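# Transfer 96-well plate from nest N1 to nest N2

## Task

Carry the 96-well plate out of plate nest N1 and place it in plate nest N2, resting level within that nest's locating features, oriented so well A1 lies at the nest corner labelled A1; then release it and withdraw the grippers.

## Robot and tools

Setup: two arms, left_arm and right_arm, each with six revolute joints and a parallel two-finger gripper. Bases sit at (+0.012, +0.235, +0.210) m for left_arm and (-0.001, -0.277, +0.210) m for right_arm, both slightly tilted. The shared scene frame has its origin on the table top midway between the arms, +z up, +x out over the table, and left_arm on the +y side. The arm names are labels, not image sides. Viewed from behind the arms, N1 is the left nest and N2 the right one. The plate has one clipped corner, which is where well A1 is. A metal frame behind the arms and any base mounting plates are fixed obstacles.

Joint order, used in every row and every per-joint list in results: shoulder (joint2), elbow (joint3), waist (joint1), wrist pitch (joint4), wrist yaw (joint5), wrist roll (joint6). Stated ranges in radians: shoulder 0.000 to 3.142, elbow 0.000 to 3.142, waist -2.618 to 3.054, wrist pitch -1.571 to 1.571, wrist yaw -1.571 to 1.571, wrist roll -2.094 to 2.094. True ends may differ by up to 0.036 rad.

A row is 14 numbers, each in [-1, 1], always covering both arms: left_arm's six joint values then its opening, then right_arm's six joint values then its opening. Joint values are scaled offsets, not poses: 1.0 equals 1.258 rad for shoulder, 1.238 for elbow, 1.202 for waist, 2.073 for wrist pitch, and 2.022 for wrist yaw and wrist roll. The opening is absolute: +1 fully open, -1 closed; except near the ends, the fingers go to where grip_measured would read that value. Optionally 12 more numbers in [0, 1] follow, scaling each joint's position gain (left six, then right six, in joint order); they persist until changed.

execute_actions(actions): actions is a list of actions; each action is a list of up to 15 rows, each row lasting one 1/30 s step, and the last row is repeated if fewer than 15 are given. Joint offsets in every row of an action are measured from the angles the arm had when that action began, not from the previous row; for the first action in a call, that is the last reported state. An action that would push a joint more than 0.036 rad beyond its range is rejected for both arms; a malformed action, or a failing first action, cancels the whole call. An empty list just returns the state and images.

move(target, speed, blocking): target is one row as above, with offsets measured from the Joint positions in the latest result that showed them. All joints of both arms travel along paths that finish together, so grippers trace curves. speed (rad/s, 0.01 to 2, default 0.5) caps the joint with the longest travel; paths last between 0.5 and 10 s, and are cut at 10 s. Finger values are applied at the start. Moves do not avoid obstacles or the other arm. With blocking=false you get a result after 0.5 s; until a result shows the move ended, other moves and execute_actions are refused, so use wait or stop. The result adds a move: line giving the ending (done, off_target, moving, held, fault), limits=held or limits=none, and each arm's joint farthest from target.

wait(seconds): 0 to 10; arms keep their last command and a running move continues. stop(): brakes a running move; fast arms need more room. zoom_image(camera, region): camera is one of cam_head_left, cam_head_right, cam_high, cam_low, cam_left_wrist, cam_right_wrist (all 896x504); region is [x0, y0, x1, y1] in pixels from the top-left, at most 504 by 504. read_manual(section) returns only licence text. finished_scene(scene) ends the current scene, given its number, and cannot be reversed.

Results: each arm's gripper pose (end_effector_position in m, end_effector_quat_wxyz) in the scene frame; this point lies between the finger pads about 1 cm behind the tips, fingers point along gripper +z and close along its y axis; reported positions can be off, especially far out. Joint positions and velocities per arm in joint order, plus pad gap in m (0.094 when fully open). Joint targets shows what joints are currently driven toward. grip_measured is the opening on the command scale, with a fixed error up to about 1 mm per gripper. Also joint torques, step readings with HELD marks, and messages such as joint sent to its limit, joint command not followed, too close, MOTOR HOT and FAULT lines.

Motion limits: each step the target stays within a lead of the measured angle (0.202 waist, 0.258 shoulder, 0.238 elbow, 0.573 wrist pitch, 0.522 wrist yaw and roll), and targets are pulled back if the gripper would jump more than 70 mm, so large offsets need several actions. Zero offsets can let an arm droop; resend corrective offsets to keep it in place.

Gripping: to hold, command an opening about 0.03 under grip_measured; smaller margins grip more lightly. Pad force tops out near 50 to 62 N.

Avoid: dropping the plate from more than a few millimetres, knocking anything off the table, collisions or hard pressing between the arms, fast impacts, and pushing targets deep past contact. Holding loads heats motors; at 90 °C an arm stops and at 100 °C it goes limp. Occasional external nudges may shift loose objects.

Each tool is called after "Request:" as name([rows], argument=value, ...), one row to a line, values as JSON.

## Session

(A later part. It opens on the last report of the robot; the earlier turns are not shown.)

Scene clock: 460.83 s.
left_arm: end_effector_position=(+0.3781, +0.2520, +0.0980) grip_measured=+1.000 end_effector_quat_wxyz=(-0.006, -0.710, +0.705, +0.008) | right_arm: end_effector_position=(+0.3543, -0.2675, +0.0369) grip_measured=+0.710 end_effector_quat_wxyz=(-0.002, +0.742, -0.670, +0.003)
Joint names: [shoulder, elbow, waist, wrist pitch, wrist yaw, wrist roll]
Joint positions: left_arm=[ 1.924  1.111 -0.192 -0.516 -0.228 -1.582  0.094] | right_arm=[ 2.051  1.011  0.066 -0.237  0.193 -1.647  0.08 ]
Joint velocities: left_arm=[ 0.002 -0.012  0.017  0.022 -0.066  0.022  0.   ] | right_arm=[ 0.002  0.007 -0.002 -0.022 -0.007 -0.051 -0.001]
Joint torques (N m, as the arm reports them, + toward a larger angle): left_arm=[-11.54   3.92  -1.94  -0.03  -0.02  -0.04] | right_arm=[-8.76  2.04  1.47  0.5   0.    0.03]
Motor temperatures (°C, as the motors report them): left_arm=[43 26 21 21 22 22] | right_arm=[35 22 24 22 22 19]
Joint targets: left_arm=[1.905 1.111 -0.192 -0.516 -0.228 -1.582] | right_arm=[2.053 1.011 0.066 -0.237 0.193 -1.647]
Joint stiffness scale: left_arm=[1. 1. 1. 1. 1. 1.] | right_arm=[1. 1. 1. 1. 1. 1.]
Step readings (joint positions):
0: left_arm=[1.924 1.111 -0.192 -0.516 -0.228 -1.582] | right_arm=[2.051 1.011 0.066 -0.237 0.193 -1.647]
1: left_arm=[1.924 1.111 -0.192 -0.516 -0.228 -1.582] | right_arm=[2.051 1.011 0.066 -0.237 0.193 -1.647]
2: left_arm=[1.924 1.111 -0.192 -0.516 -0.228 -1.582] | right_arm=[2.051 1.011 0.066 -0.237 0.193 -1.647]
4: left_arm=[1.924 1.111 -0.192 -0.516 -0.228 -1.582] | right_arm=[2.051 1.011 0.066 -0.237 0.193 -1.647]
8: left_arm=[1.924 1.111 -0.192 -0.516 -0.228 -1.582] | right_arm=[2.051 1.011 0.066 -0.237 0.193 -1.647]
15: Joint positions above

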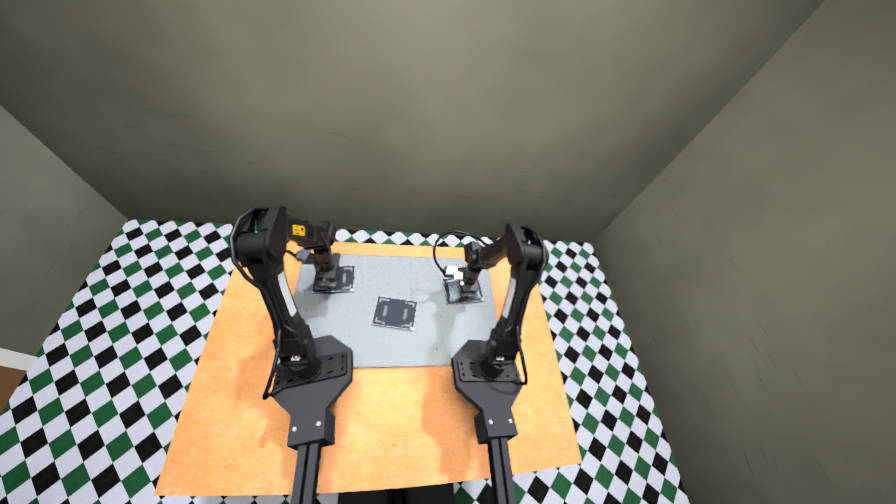

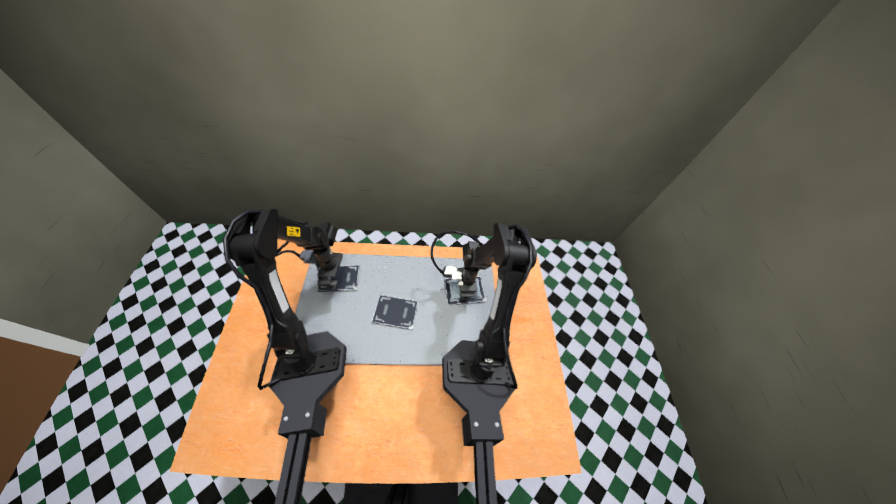

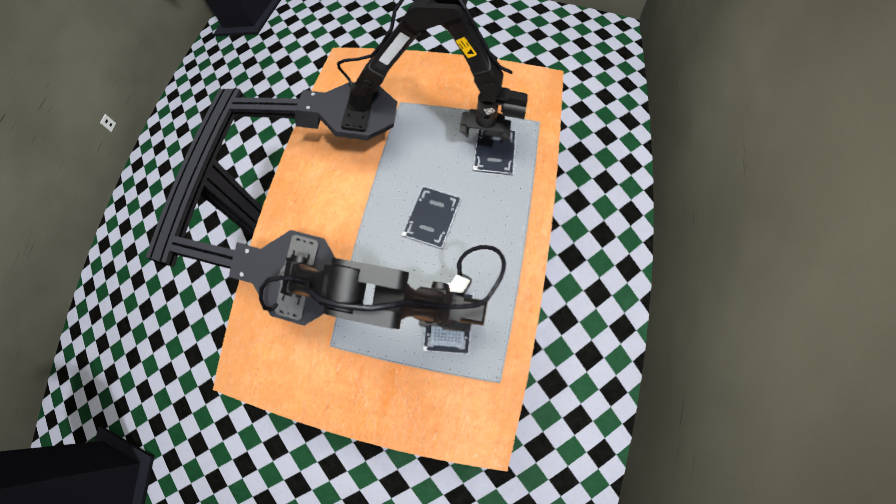

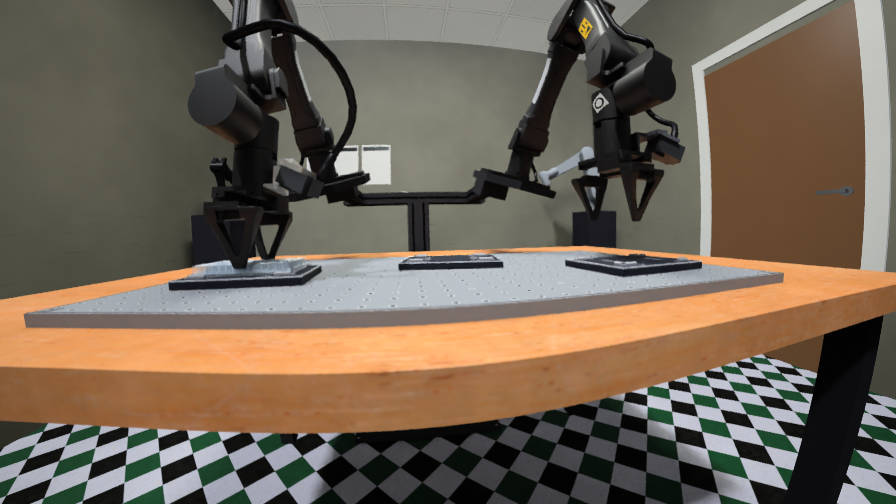

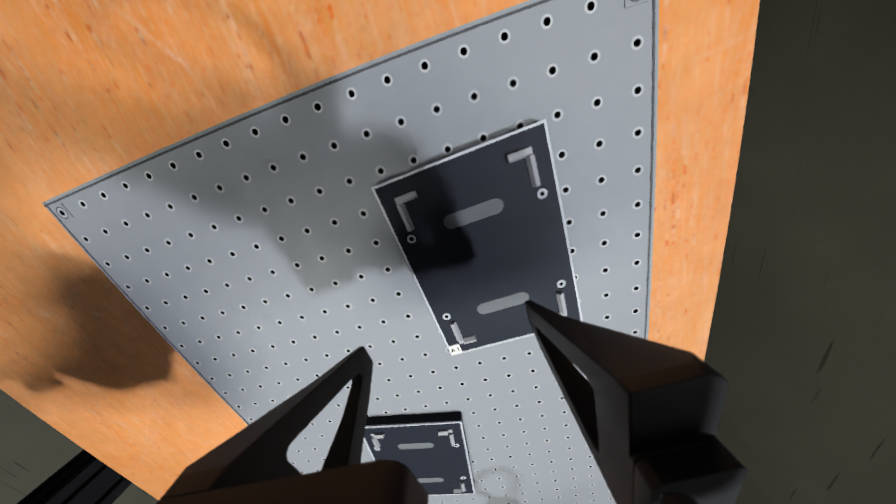

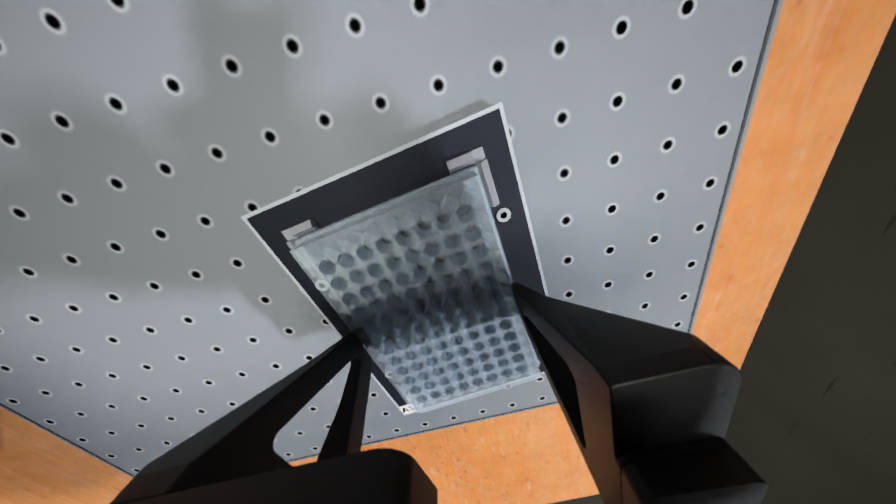

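Request:
move(target=[-0.015,0,0,0,0,0,1, -0.0978,0.0355,0.030,-0.0613,0.0054,0.0148,0.675], speed=0.15)

Scene clock: 502.20 s.
left_arm: end_effector_position=(+0.3781, +0.2520, +0.0980) grip_measured=+1.000 end_effector_quat_wxyz=(-0.006, -0.710, +0.705, +0.008) | right_arm: end_effector_position=(+0.3578, -0.2670, +0.0675) grip_measured=+0.710 end_effector_quat_wxyz=(+0.001, +0.742, -0.671, +0.003)
Joint names: [shoulder, elbow, waist, wrist pitch, wrist yaw, wrist roll]
Joint positions: left_arm=[ 1.924  1.111 -0.192 -0.516 -0.228 -1.582  0.094] | right_arm=[ 1.958  1.026  0.086 -0.352  0.202 -1.625  0.08 ]
Joint velocities: left_arm=[ 0.007 -0.022 -0.007 -0.007 -0.007  0.022  0.   ] | right_arm=[ 0.012 -0.002 -0.002  0.051  0.007  0.037 -0.   ]
Joint torques (N m, as the arm reports them, + toward a larger angle): left_arm=[-11.54   3.91  -1.93  -0.03  -0.03  -0.04] | right_arm=[-11.06   4.48   2.61   0.35   0.01   0.09]
Motor temperatures (°C, as the motors report them): left_arm=[44 25 21 21 22 22] | right_arm=[36 22 24 22 22 19]
Joint targets: left_arm=[1.905 1.111 -0.192 -0.516 -0.228 -1.582] | right_arm=[1.928 1.055 0.102 -0.365 0.204 -1.617]
Joint stiffness scale: left_arm=[1. 1. 1. 1. 1. 1.] | right_arm=[1. 1. 1. 1. 1. 1.]
move: off_target (right_arm); limits=none; left_arm: farthest joint: the shoulder, 0.019 radians from its target (0.019 radians at the start); right_arm: farthest joint: the shoulder, 0.030 radians from its target (0.123 radians at the start)

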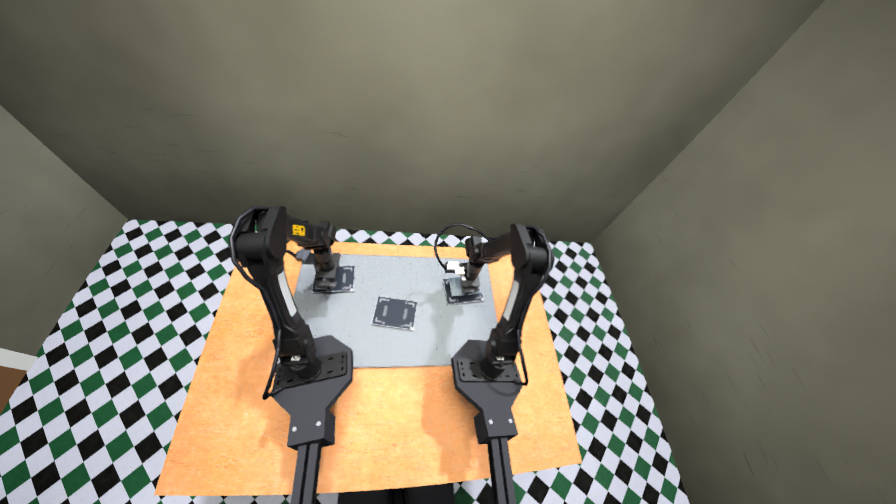

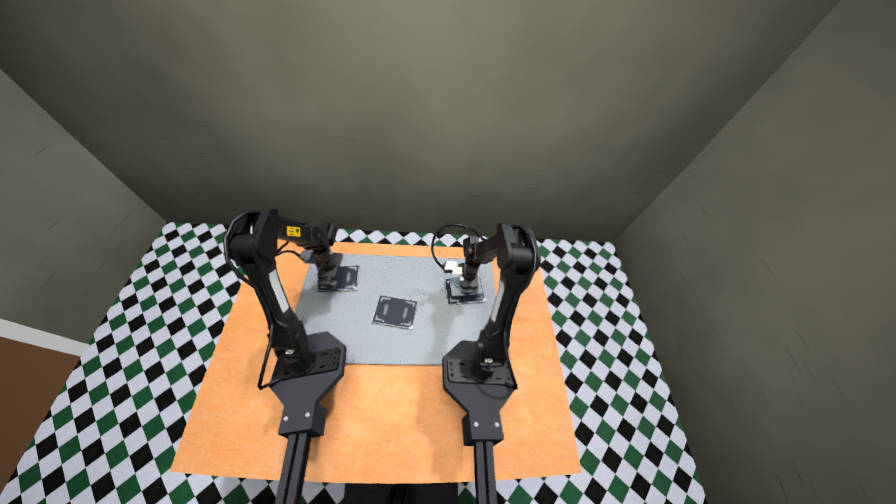

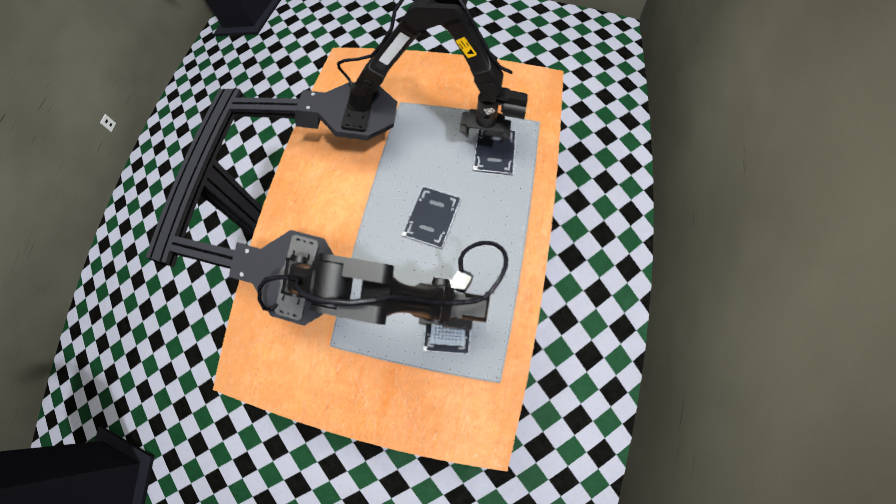

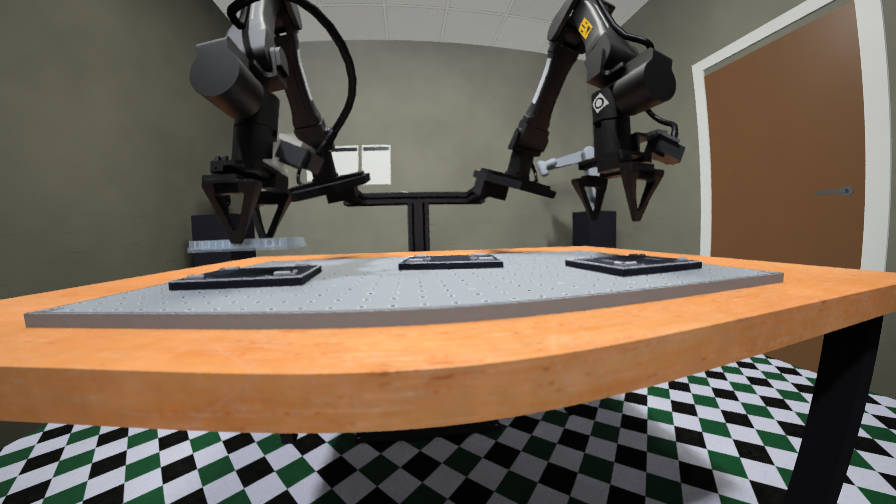

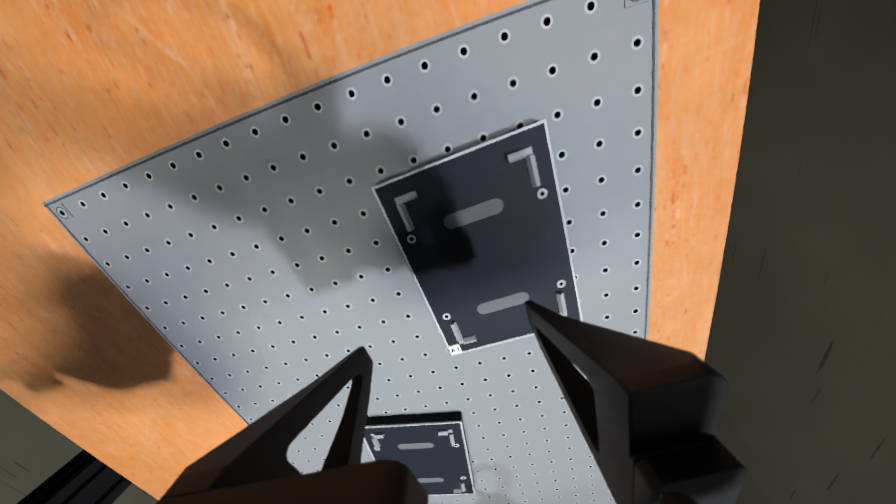

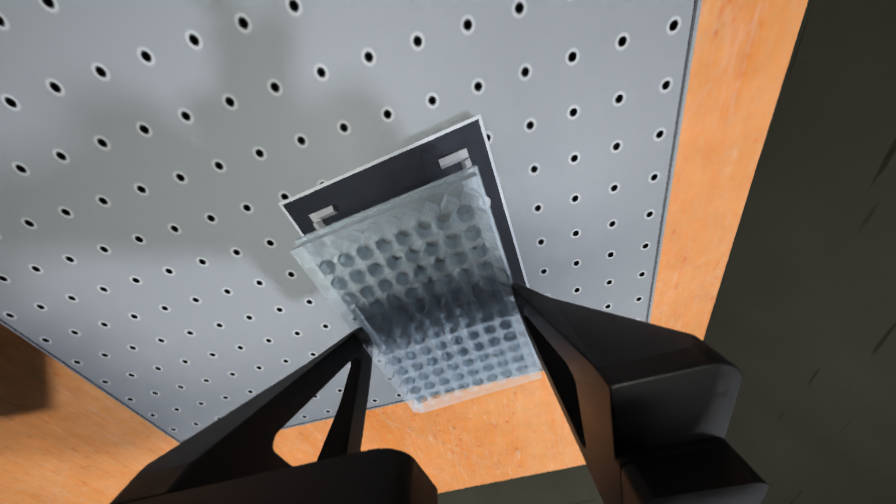

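Request:
move(target=[-0.015,0,-0.173,0,0,-0.178,1, -0.1272,-0.380,0.451,0.0936,0.0574,0.7028,0.675], speed=0.6)

Scene clock: 511.53 s.
left_arm: end_effector_position=(+0.3790, +0.1803, +0.1142) grip_measured=+1.000 end_effector_quat_wxyz=(+0.012, +0.767, -0.641, +0.022) | right_arm: end_effector_position=(+0.2090, -0.1583, +0.0851) grip_measured=+0.711 end_effector_quat_wxyz=(-0.002, -0.386, +0.923, +0.001)
Joint names: [shoulder, elbow, waist, wrist pitch, wrist yaw, wrist roll]
Joint positions: left_arm=[ 1.924  1.111 -0.384 -0.516 -0.228 -1.936  0.094] | right_arm=[ 1.829  0.573  0.613 -0.173  0.308 -0.213  0.08 ]
Joint velocities: left_arm=[ 0.002 -0.007 -0.002 -0.051 -0.095 -0.007  0.   ] | right_arm=[ 0.007  0.002 -0.017 -0.051 -0.037 -0.037 -0.   ]
Joint torques (N m, as the arm reports them, + toward a larger angle): left_arm=[-11.33   4.13  -3.62   0.05   0.    -0.09] | right_arm=[-8.2   0.38  2.8   0.62  0.1   0.09]
Motor temperatures (°C, as the motors report them): left_arm=[44 25 21 21 22 22] | right_arm=[36 23 24 22 22 19]
Joint targets: left_arm=[1.905 1.111 -0.399 -0.516 -0.228 -1.942] | right_arm=[1.798 0.555 0.629 -0.158 0.318 -0.204]
Joint stiffness scale: left_arm=[1. 1. 1. 1. 1. 1.] | right_arm=[1. 1. 1. 1. 1. 1.]
move: off_target (right_arm); limits=none; left_arm: farthest joint: the shoulder, 0.019 radians from its target (0.019 radians at the start); right_arm: farthest joint: the shoulder, 0.031 radians from its target (0.160 radians at the start)

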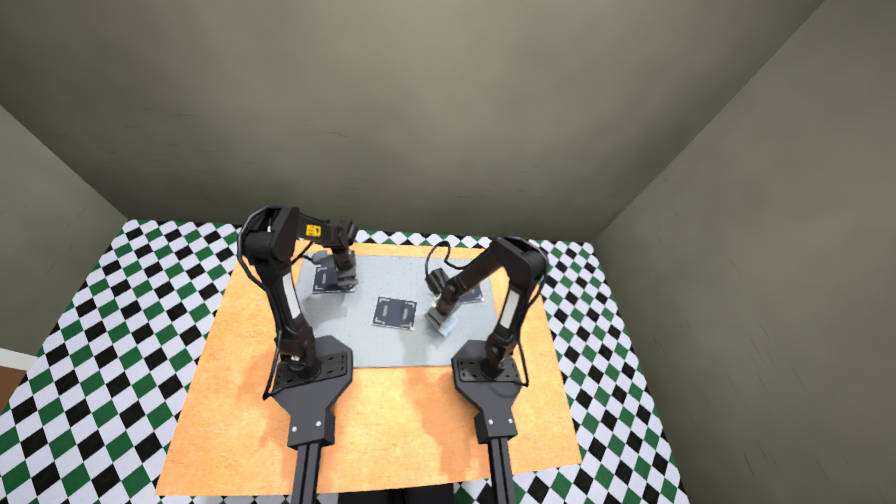

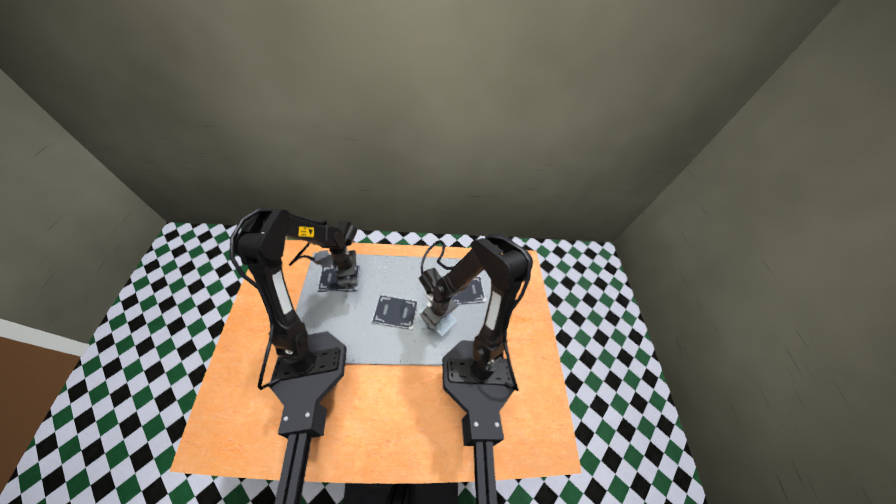

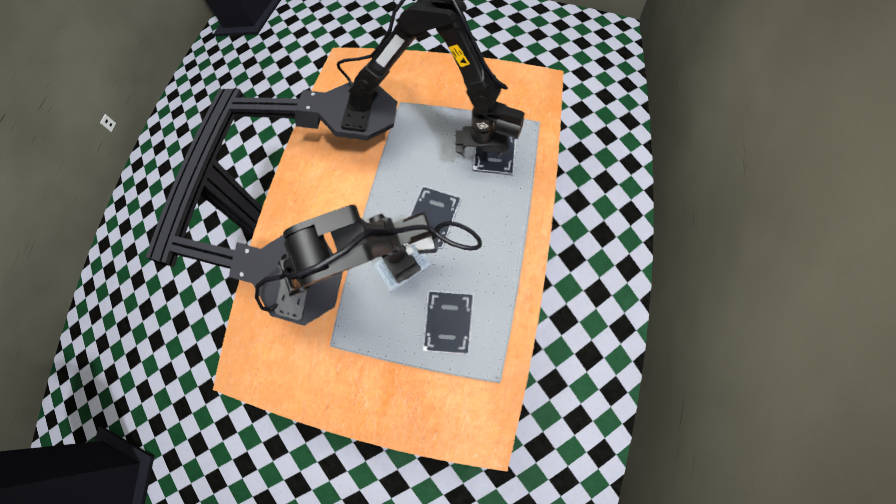

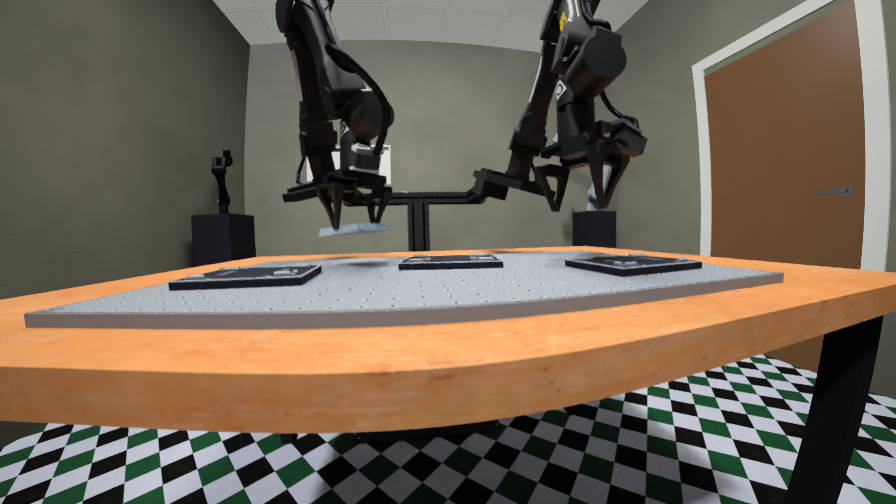

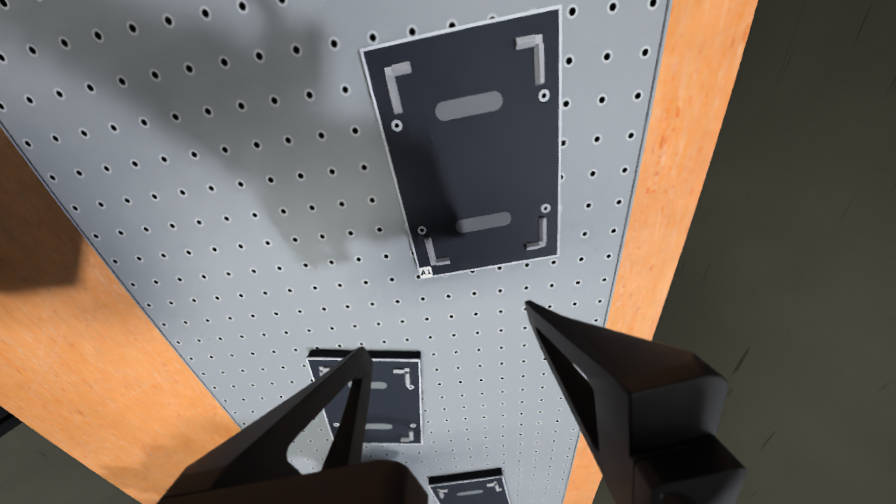

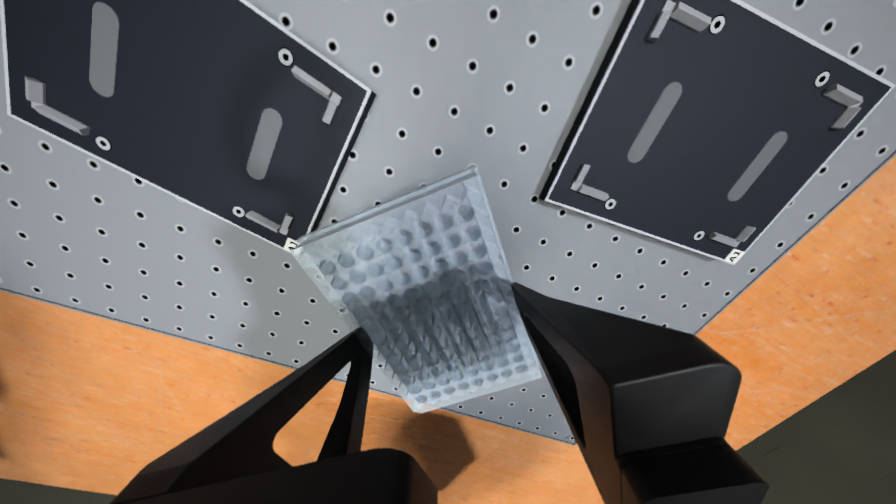

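Request:
move(target=[-0.015,0,0,0,0,0,1, 0.1938,0.0315,-0.0801,0.132,-0.0108,-0.0506,0.675], speed=0.2)

Request:
zoom_image(camera="cam_low", region=[290, 210, 430, 280])

Scene clock: 546.13 s.
left_arm: end_effector_position=(+0.3790, +0.1803, +0.1142) grip_measured=+1.000 end_effector_quat_wxyz=(+0.012, +0.768, -0.640, +0.022) | right_arm: end_effector_position=(+0.2159, -0.1617, +0.0338) grip_measured=+0.711 end_effector_quat_wxyz=(+0.003, -0.384, +0.923, +0.002)
Joint names: [shoulder, elbow, waist, wrist pitch, wrist yaw, wrist roll]
Joint positions: left_arm=[ 1.924  1.111 -0.384 -0.516 -0.228 -1.936  0.094] | right_arm=[ 2.063  0.586  0.522  0.088  0.295 -0.307  0.08 ]
Joint velocities: left_arm=[-0.007  0.002 -0.022  0.022  0.11  -0.051  0.   ] | right_arm=[-0.022  0.002 -0.007 -0.037 -0.022  0.037  0.   ]
Joint torques (N m, as the arm reports them, + toward a larger angle): left_arm=[-11.34   4.13  -2.34   0.05   0.    -0.04] | right_arm=[-5.88  2.41  1.44  0.63 -0.09 -0.06]
Motor temperatures (°C, as the motors report them): left_arm=[44 25 21 21 22 22] | right_arm=[35 22 24 22 22 19]
Joint targets: left_arm=[1.905 1.111 -0.384 -0.516 -0.228 -1.936] | right_arm=[2.073 0.612 0.517 0.101 0.286 -0.315]
Joint stiffness scale: left_arm=[1. 1. 1. 1. 1. 1.] | right_arm=[1. 1. 1. 1. 1. 1.]
move: off_target (right_arm); limits=none; left_arm: farthest joint: the shoulder, 0.019 radians from its target (0.019 radians at the start); right_arm: farthest joint: the elbow, 0.026 radians from its target (0.039 radians at the start)

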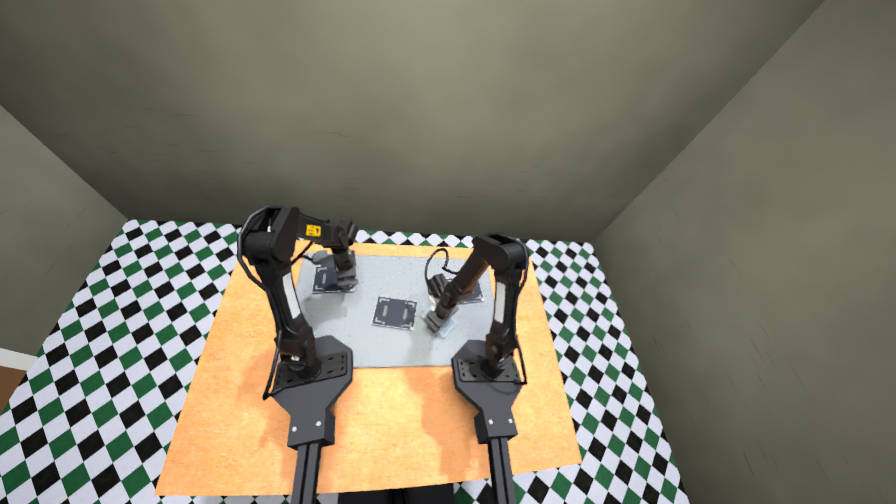

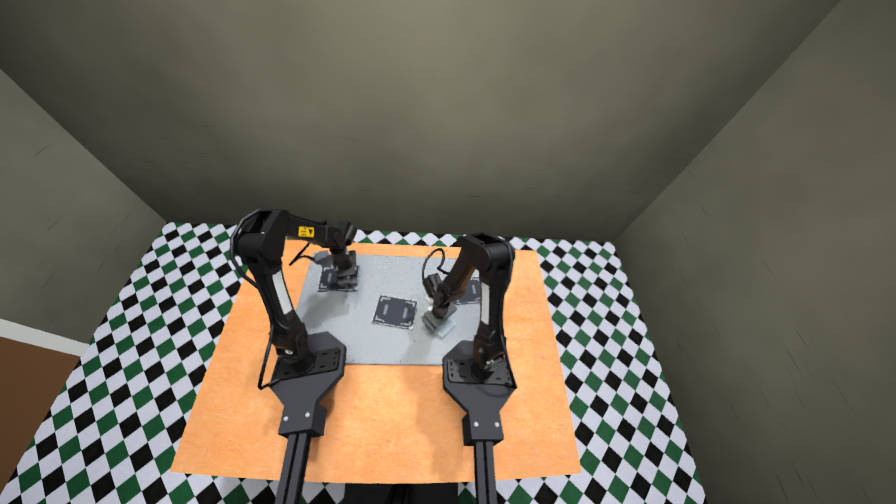

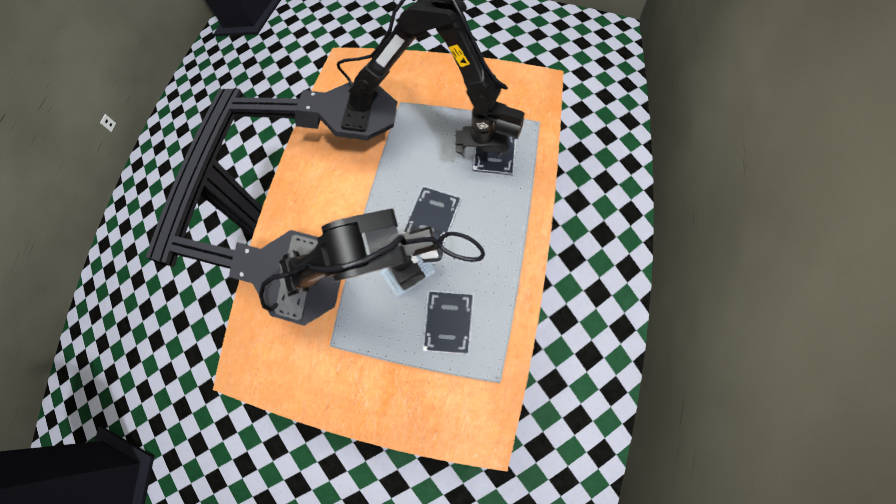

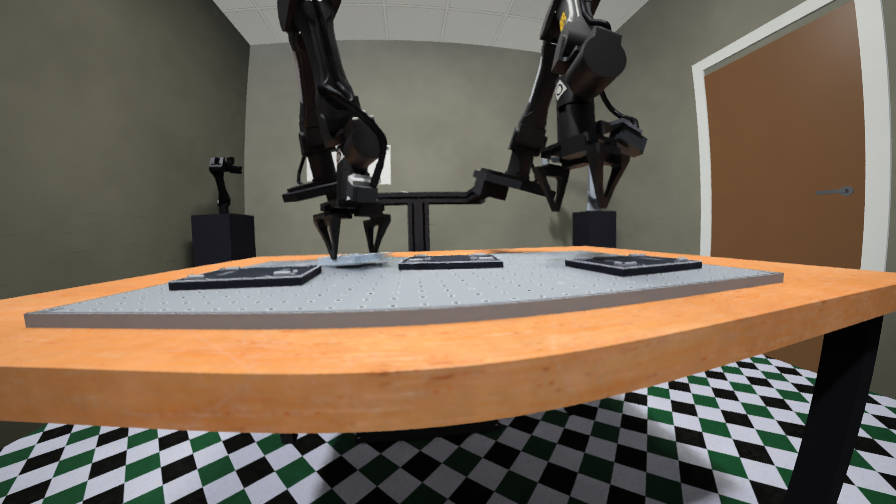

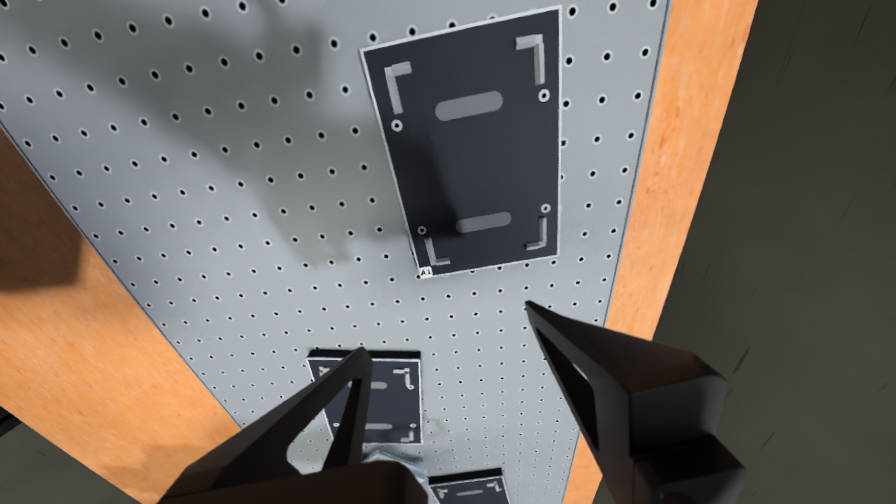

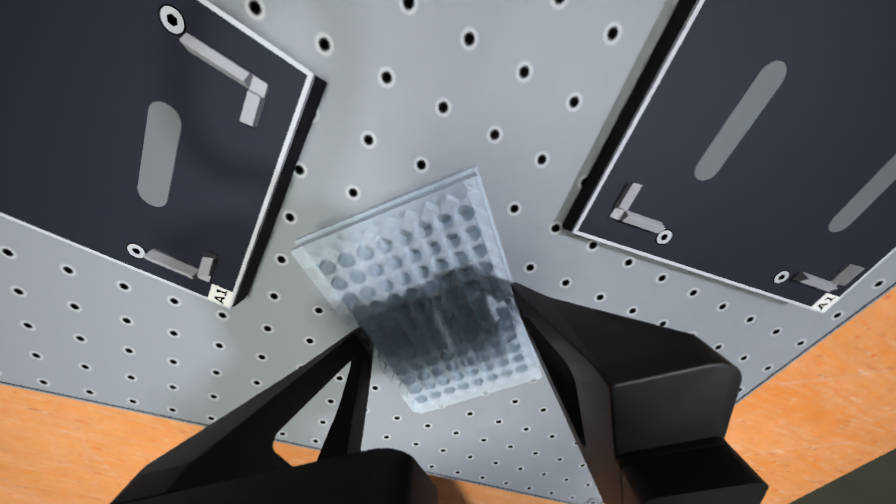

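Region (290, 210, 430, 280) of cam_low's 896x504 image, scaled by 3.600, with more detail than that image has.

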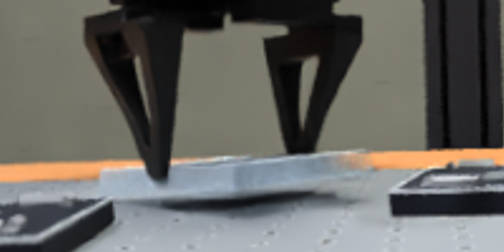

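Request:
execute_actions(actions=[])

Scene clock: 580.13 s.
left_arm: end_effector_position=(+0.3790, +0.1803, +0.1142) grip_measured=+1.000 end_effector_quat_wxyz=(+0.012, +0.768, -0.640, +0.022) | right_arm: end_effector_position=(+0.2159, -0.1617, +0.0338) grip_measured=+0.711 end_effector_quat_wxyz=(+0.003, -0.384, +0.923, +0.002)
Joint names: [shoulder, elbow, waist, wrist pitch, wrist yaw, wrist roll]
Joint positions: left_arm=[ 1.924  1.111 -0.384 -0.516 -0.228 -1.936  0.094] | right_arm=[ 2.063  0.586  0.522  0.088  0.295 -0.307  0.08 ]
Joint velocities: left_arm=[ 0.007 -0.007  0.002 -0.037 -0.022 -0.007  0.   ] | right_arm=[ 0.012 -0.017  0.002  0.051 -0.022 -0.051  0.001]
Joint torques (N m, as the arm reports them, + toward a larger angle): left_arm=[-11.34   4.13  -2.34   0.05   0.    -0.04] | right_arm=[-5.83  2.42  1.38  0.63 -0.1  -0.05]
Motor temperatures (°C, as the motors report them): left_arm=[44 25 21 21 22 22] | right_arm=[33 22 24 22 22 19]
Joint targets: left_arm=[1.905 1.111 -0.384 -0.516 -0.228 -1.936] | right_arm=[2.073 0.612 0.517 0.101 0.287 -0.315]
Joint stiffness scale: left_arm=[1. 1. 1. 1. 1. 1.] | right_arm=[1. 1. 1. 1. 1. 1.]

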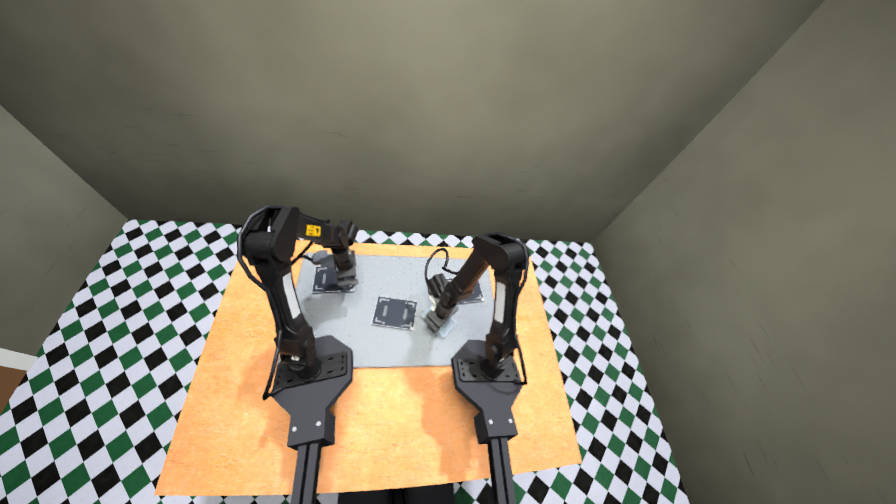

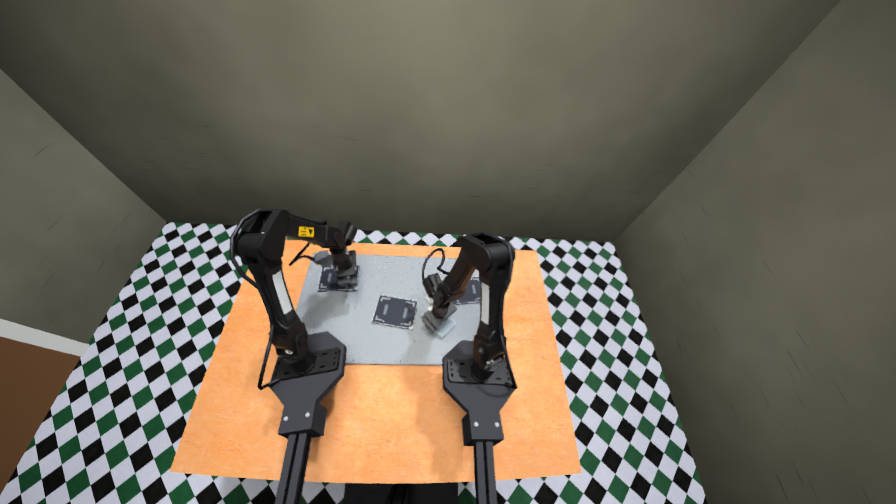

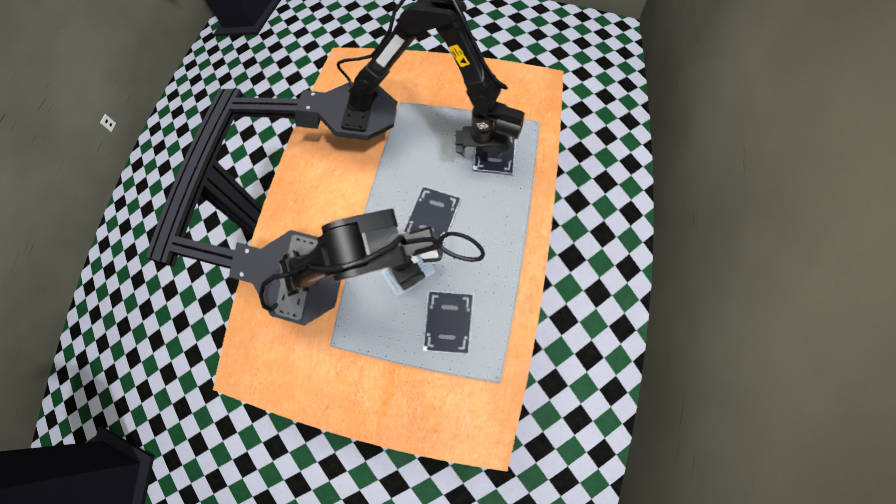

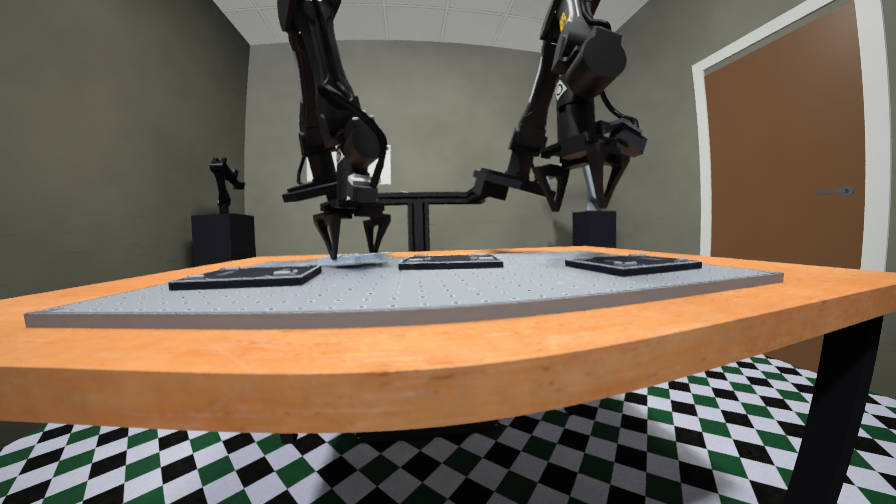

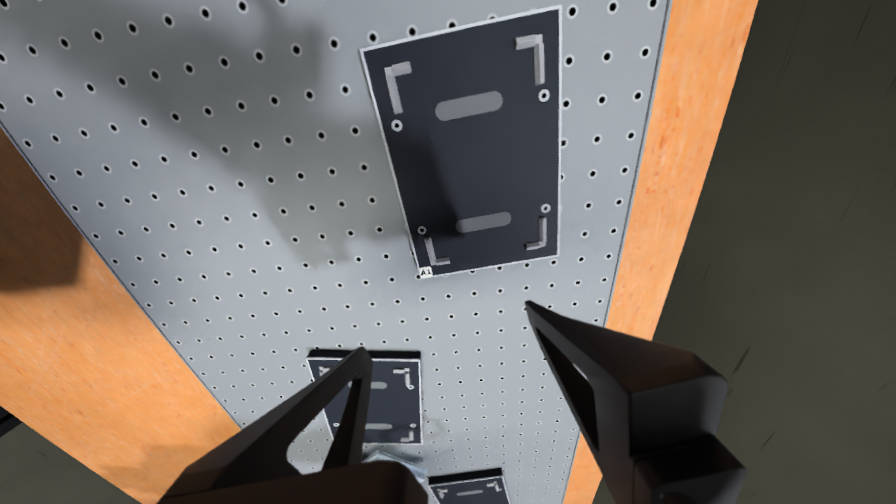

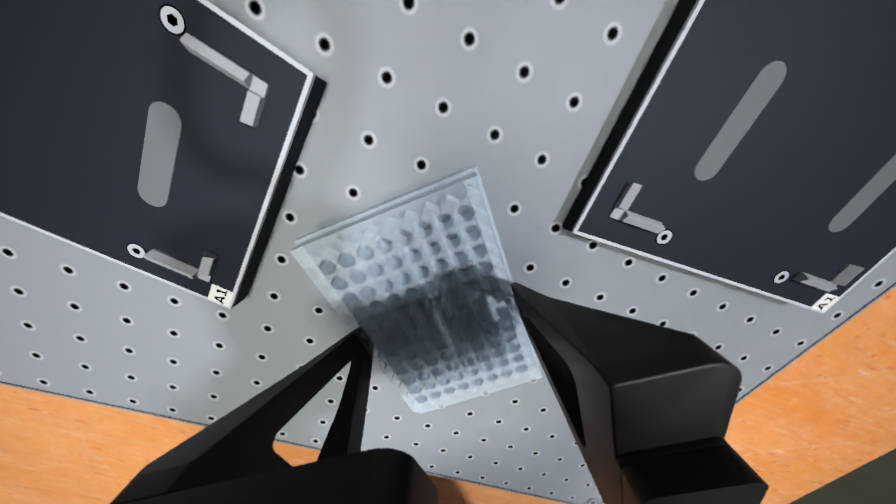

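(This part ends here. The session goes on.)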